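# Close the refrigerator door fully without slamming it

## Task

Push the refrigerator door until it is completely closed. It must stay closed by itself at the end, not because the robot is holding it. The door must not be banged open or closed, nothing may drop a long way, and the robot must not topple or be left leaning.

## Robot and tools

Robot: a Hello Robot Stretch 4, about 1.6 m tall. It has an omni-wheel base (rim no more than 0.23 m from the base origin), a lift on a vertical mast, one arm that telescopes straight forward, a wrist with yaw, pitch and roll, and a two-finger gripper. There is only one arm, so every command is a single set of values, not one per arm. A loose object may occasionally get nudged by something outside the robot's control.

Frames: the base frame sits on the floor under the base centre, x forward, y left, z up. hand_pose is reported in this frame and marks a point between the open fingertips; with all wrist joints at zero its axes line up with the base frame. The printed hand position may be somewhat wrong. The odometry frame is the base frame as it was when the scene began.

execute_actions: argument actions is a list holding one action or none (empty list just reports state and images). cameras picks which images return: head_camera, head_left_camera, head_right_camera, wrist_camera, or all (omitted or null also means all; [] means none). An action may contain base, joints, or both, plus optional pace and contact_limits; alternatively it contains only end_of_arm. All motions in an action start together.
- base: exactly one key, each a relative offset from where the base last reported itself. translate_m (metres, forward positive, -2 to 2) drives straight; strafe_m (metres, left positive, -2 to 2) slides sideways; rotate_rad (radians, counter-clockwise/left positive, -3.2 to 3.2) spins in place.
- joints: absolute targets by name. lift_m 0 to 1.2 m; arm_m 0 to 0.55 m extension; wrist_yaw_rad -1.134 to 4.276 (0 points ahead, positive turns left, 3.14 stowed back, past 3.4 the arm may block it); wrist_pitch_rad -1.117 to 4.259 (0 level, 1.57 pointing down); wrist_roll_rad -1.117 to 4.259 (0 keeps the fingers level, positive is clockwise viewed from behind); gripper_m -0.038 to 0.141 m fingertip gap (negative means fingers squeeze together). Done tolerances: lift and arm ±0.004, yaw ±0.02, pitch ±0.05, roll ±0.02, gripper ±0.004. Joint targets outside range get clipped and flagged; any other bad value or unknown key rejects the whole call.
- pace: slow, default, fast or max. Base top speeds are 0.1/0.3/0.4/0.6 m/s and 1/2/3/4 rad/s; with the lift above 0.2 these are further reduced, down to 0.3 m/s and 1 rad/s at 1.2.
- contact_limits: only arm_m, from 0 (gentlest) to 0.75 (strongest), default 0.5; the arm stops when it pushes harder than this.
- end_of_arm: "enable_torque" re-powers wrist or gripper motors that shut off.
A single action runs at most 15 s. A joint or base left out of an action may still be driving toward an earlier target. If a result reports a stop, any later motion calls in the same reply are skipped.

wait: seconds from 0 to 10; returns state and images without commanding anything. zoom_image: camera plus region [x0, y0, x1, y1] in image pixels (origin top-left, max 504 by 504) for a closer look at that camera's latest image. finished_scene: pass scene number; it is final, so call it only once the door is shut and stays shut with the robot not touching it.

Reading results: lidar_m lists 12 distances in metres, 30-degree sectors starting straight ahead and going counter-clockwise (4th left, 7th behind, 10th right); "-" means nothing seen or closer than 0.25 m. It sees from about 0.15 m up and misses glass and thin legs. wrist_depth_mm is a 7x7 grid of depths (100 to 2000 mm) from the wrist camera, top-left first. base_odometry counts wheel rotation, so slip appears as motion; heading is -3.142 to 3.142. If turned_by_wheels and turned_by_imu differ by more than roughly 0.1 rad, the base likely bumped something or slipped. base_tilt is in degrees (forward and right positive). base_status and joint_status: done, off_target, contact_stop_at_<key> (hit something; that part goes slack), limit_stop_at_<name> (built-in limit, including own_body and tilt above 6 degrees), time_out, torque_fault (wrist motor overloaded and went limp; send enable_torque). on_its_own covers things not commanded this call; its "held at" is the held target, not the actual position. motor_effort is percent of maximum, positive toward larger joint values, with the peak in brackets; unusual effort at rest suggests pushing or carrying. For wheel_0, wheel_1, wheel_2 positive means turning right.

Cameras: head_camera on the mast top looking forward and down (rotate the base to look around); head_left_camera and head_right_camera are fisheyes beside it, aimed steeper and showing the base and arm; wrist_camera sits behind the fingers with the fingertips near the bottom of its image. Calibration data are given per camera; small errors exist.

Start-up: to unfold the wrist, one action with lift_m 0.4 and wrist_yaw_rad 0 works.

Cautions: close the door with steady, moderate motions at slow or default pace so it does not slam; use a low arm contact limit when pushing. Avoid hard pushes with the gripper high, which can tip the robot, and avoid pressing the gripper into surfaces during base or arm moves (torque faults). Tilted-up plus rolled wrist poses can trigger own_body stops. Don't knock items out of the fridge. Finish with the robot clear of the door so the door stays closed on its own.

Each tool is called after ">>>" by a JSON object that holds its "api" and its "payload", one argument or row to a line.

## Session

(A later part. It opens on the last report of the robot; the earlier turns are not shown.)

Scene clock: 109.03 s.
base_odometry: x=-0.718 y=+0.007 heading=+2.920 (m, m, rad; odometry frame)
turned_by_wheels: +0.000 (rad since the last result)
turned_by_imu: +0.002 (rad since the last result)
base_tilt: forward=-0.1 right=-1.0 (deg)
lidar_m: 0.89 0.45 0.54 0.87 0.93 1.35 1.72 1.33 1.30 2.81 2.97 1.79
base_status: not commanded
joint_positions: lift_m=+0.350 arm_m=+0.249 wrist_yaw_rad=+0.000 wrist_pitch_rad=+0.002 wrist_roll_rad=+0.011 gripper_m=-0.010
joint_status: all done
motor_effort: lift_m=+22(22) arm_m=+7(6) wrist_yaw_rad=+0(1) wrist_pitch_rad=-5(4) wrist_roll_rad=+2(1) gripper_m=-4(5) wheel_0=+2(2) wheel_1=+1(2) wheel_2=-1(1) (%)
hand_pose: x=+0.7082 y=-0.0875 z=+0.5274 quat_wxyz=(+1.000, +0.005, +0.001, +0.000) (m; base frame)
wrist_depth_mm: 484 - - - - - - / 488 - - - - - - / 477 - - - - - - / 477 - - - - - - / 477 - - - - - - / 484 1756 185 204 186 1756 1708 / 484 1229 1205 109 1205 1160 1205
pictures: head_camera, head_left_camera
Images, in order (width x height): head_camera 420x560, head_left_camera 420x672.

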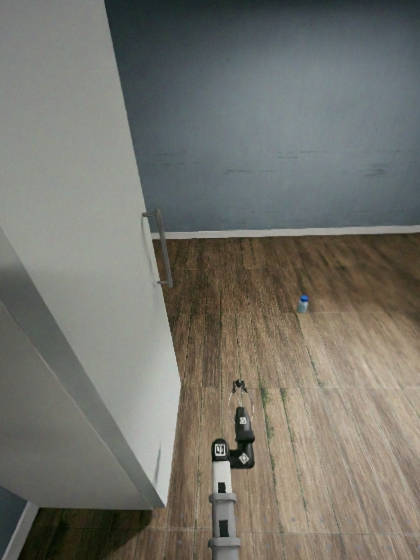

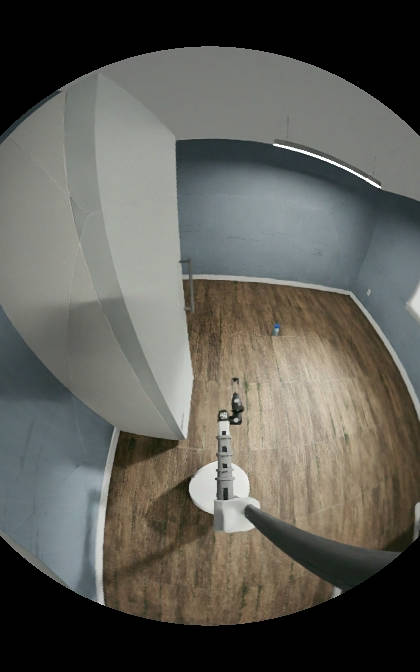

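>>> {"api": "execute_actions", "payload": {
  "actions": [
    {"base":{"strafe_m":-0.3},"joints":{"arm_m":0.0}}
  ],
  "cameras": []
}}

>>> {"api": "execute_actions", "payload": {
  "actions": [
    {"base":{"translate_m":0.9}}
  ],
  "cameras": []
}}

>>> {"api": "execute_actions", "payload": {
  "actions": [
    {"base":{"rotate_rad":1.57}}
  ]
}}

Scene clock: 114.00 s.
base_odometry: x=-0.652 y=+0.300 heading=+2.920 (m, m, rad; odometry frame)
turned_by_wheels: +0.000 (rad since the last result)
turned_by_imu: +0.001 (rad since the last result)
base_tilt: forward=-0.1 right=-1.0 (deg)
lidar_m: 2.99 0.77 0.66 1.16 1.21 1.78 1.73 1.14 1.38 2.52 2.66 3.09
base_status: done
joint_positions: lift_m=+0.350 arm_m=+0.002 wrist_yaw_rad=+0.000 wrist_pitch_rad=+0.002 wrist_roll_rad=+0.011 gripper_m=-0.010
joint_status: all done
motor_effort: lift_m=+21(21) arm_m=-6(6) wrist_yaw_rad=+0(1) wrist_pitch_rad=-6(6) wrist_roll_rad=+2(2) gripper_m=-8(6) wheel_0=-1(9) wheel_1=+1(8) wheel_2=+0(1) (%)
hand_pose: x=+0.4612 y=-0.0875 z=+0.5273 quat_wxyz=(+1.000, +0.005, +0.001, +0.000) (m; base frame)
wrist_depth_mm: 1921 - - - - - - / 1863 - - - - - - / 1808 - - - - - - / 1808 - - - - - - / 1756 - - - - - - / 1618 1756 186 204 187 1756 1708 / 1229 1229 1255 109 1205 1182 1229
pictures: none
No camera images: the call's "cameras" was empty. Leave "cameras" out to get every camera's image.

Scene clock: 118.47 s.
base_odometry: x=-1.530 y=+0.498 heading=+2.920 (m, m, rad; odometry frame)
turned_by_wheels: +0.000 (rad since the last result)
turned_by_imu: +0.003 (rad since the last result)
base_tilt: forward=-0.1 right=-0.9 (deg)
lidar_m: 2.08 1.57 1.19 0.44 0.53 1.81 2.65 1.96 2.65 2.56 2.73 0.83
base_status: done
joint_positions: lift_m=+0.350 arm_m=+0.002 wrist_yaw_rad=+0.000 wrist_pitch_rad=+0.002 wrist_roll_rad=+0.011 gripper_m=-0.010
joint_status: not commanded
motor_effort: lift_m=+21(21) arm_m=-6(6) wrist_yaw_rad=+0(0) wrist_pitch_rad=-6(6) wrist_roll_rad=+1(1) gripper_m=-6(8) wheel_0=+0(4) wheel_1=-1(5) wheel_2=+0(9) (%)
hand_pose: x=+0.4612 y=-0.0875 z=+0.5273 quat_wxyz=(+1.000, +0.005, +0.001, +0.000) (m; base frame)
wrist_depth_mm: 1756 1863 1921 1863 1921 1863 1863 / 1808 1863 1863 1863 1863 1863 1863 / 1756 1863 1808 1921 1921 1863 1863 / 1756 1921 1983 1921 1921 1921 1921 / 1756 1983 1921 1863 1921 1921 1863 / 1618 1756 186 204 187 1756 1756 / 1229 1182 1229 108 1229 1182 1205
pictures: none
No camera images: the call's "cameras" was empty. Leave "cameras" out to get every camera's image.

Scene clock: 120.53 s.
base_odometry: x=-1.530 y=+0.498 heading=-1.793 (m, m, rad; odometry frame)
turned_by_wheels: +1.570 (rad since the last result)
turned_by_imu: +1.540 (rad since the last result)
base_tilt: forward=+0.0 right=-1.1 (deg)
lidar_m: 0.44 0.51 1.74 2.58 1.98 2.69 2.61 2.74 0.86 2.09 1.57 1.16
base_status: done
joint_positions: lift_m=+0.350 arm_m=+0.002 wrist_yaw_rad=+0.000 wrist_pitch_rad=+0.002 wrist_roll_rad=+0.011 gripper_m=-0.010
joint_status: not commanded
motor_effort: lift_m=+22(21) arm_m=-6(6) wrist_yaw_rad=+0(0) wrist_pitch_rad=-6(6) wrist_roll_rad=+2(1) gripper_m=-11(2) wheel_0=+0(8) wheel_1=-1(7) wheel_2=+0(8) (%)
hand_pose: x=+0.4612 y=-0.0874 z=+0.5273 quat_wxyz=(+1.000, +0.005, +0.001, +0.000) (m; base frame)
wrist_depth_mm: 291 293 291 904 904 917 931 / 293 293 294 904 931 917 917 / 296 296 296 917 931 931 917 / 296 296 297 931 931 931 931 / 298 297 298 298 931 946 946 / 298 297 186 204 186 946 946 / 298 300 300 109 931 946 946
pictures: head_camera, head_left_camera, head_right_camera, wrist_camera
camera_calibration (this result's frames):
wrist_camera: T_world_to_cam=[[-0.0414903, -0.998634, -0.0317487, -0.0524771], [-0.0444953, 0.0335913, -0.998445, 0.59713], [0.998148, -0.0400132, -0.0458282, -0.213774], [0, 0, 0, 1]] pos_world=[0.237771, -0.0810177, 0.584739]
Images, in order (width x height): head_camera 420x560, head_left_camera 420x672, head_right_camera 420x672, wrist_camera 616x392.

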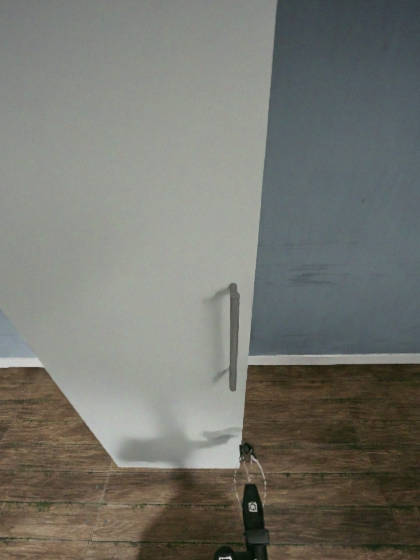

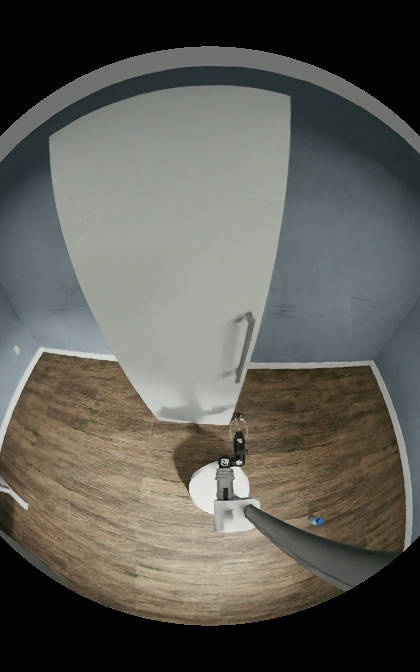

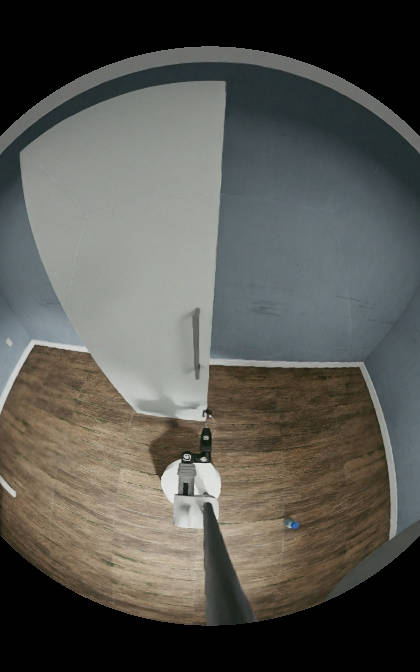

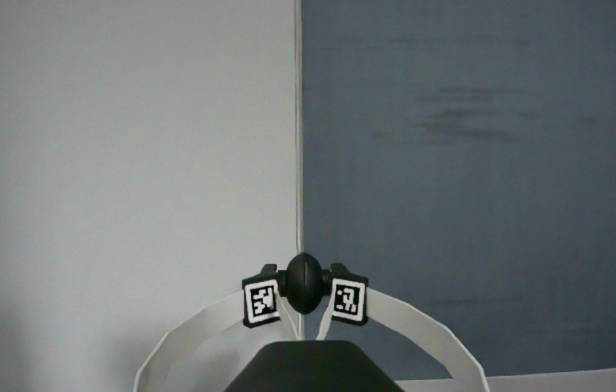

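>>> {"api": "execute_actions", "payload": {
  "actions": [
    {"base":{"strafe_m":0.1},"pace":"slow"}
  ],
  "cameras": []
}}

>>> {"api": "execute_actions", "payload": {
  "actions": [
    {"joints":{"arm_m":0.15},"contact_limits":{"arm_m":0.2},"pace":"slow"}
  ],
  "cameras": ["wrist_camera"]
}}

Scene clock: 125.87 s.
base_odometry: x=-1.433 y=+0.476 heading=-1.793 (m, m, rad; odometry frame)
turned_by_wheels: +0.000 (rad since the last result)
turned_by_imu: +0.002 (rad since the last result)
base_tilt: forward=-0.1 right=-0.9 (deg)
lidar_m: 0.49 0.54 1.70 2.49 1.87 2.61 2.60 2.72 2.26 2.18 1.54 0.48
base_status: done
joint_positions: lift_m=+0.350 arm_m=+0.002 wrist_yaw_rad=+0.000 wrist_pitch_rad=+0.002 wrist_roll_rad=+0.011 gripper_m=-0.010
joint_status: not commanded
motor_effort: lift_m=+21(22) arm_m=-6(6) wrist_yaw_rad=+0(0) wrist_pitch_rad=-6(6) wrist_roll_rad=+2(2) gripper_m=-8(8) wheel_0=-2(7) wheel_1=+3(6) wheel_2=+0(0) (%)
hand_pose: x=+0.4612 y=-0.0874 z=+0.5273 quat_wxyz=(+1.000, +0.005, +0.001, +0.000) (m; base frame)
wrist_depth_mm: 296 296 297 296 298 931 917 / 297 297 298 298 298 917 931 / 297 298 300 300 301 931 931 / 298 300 300 301 301 946 917 / 301 303 301 303 303 931 931 / 303 303 185 204 187 931 946 / 304 303 303 109 304 946 946
pictures: none
No camera images: the call's "cameras" was empty. Leave "cameras" out to get every camera's image.

Scene clock: 127.57 s.
base_odometry: x=-1.433 y=+0.476 heading=-1.793 (m, m, rad; odometry frame)
turned_by_wheels: +0.000 (rad since the last result)
turned_by_imu: +0.000 (rad since the last result)
base_tilt: forward=-0.1 right=-0.9 (deg)
lidar_m: 0.48 0.55 1.71 2.47 1.86 2.61 2.58 2.71 2.24 2.19 1.56 0.46
base_status: not commanded
joint_positions: lift_m=+0.350 arm_m=+0.070 wrist_yaw_rad=-0.004 wrist_pitch_rad=+0.001 wrist_roll_rad=+0.011 gripper_m=-0.010
joint_status: arm_m contact_stop (moved +0.068 of +0.148)
on_its_own: arm_m is slack since a contact_stop (your +0.150 is given up)
motor_effort: lift_m=+22(21) arm_m=+0(22) wrist_yaw_rad=+12(43) wrist_pitch_rad=-3(6) wrist_roll_rad=+2(2) gripper_m=-4(9) wheel_0=+2(2) wheel_1=+2(4) wheel_2=-5(11) (%)
contact_limits: arm_m 0.2
hand_pose: x=+0.5287 y=-0.0886 z=+0.5276 quat_wxyz=(+1.000, +0.005, +0.001, -0.002) (m; base frame)
wrist_depth_mm: 229 229 230 230 231 854 854 / 230 231 231 232 233 866 878 / 231 232 232 233 234 866 854 / 232 233 234 234 235 878 878 / 232 234 234 235 236 866 866 / 234 235 186 205 186 866 878 / 235 236 237 109 237 878 878
pictures: wrist_camera
camera_calibration (this result's frames):
wrist_camera: T_world_to_cam=[[-0.045446, -0.998461, -0.0317971, -0.0486879], [-0.0431039, 0.0337603, -0.9985, 0.599841], [0.998036, -0.0440072, -0.0445718, -0.282066], [0, 0, 0, 1]] pos_world=[0.305155, -0.0812767, 0.584821]
Images, in order (width x height): wrist_camera 616x392.

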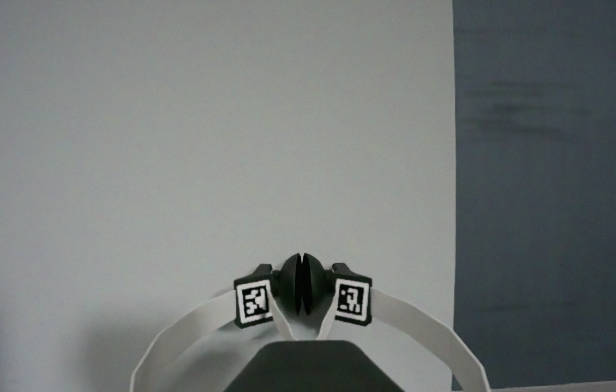

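>>> {"api": "execute_actions", "payload": {
  "actions": [
    {"joints":{"arm_m":0.0},"base":{"strafe_m":-0.55}}
  ],
  "cameras": ["head_left_camera","head_camera"]
}}

Scene clock: 134.43 s.
base_odometry: x=-1.969 y=+0.597 heading=-1.793 (m, m, rad; odometry frame)
turned_by_wheels: +0.000 (rad since the last result)
turned_by_imu: +0.001 (rad since the last result)
base_tilt: forward=-0.1 right=-1.0 (deg)
lidar_m: 1.11 0.58 0.73 2.72 2.39 2.71 2.61 0.49 1.71 1.64 1.51 1.16
base_status: done
joint_positions: lift_m=+0.350 arm_m=+0.002 wrist_yaw_rad=+0.000 wrist_pitch_rad=+0.002 wrist_roll_rad=+0.011 gripper_m=-0.010
joint_status: all done
motor_effort: lift_m=+21(21) arm_m=-6(4) wrist_yaw_rad=+0(11) wrist_pitch_rad=-5(5) wrist_roll_rad=+2(1) gripper_m=-6(7) wheel_0=+0(12) wheel_1=+0(9) wheel_2=+0(4) (%)
hand_pose: x=+0.4612 y=-0.0874 z=+0.5274 quat_wxyz=(+1.000, +0.005, +0.001, +0.000) (m; base frame)
wrist_depth_mm: 661 891 891 904 891 904 904 / 661 904 891 904 904 904 917 / 647 917 904 891 904 904 904 / 647 904 917 904 904 904 931 / 654 904 904 917 917 904 904 / 668 904 185 203 186 931 917 / 654 820 917 108 917 931 931
pictures: head_camera, head_left_camera
Images, in order (width x height): head_camera 420x560, head_left_camera 420x672.

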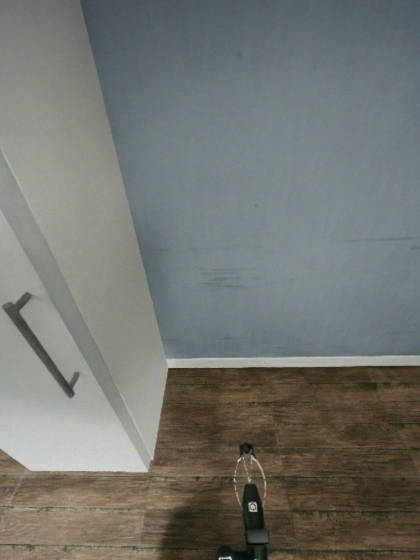

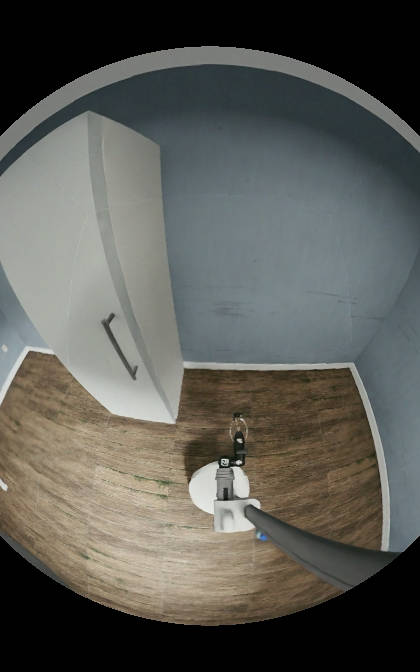

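The door is shut with no visible gap.

>>> {"api": "finished_scene", "payload": {
  "scene": 1
}}

The scene is finished: the task was done.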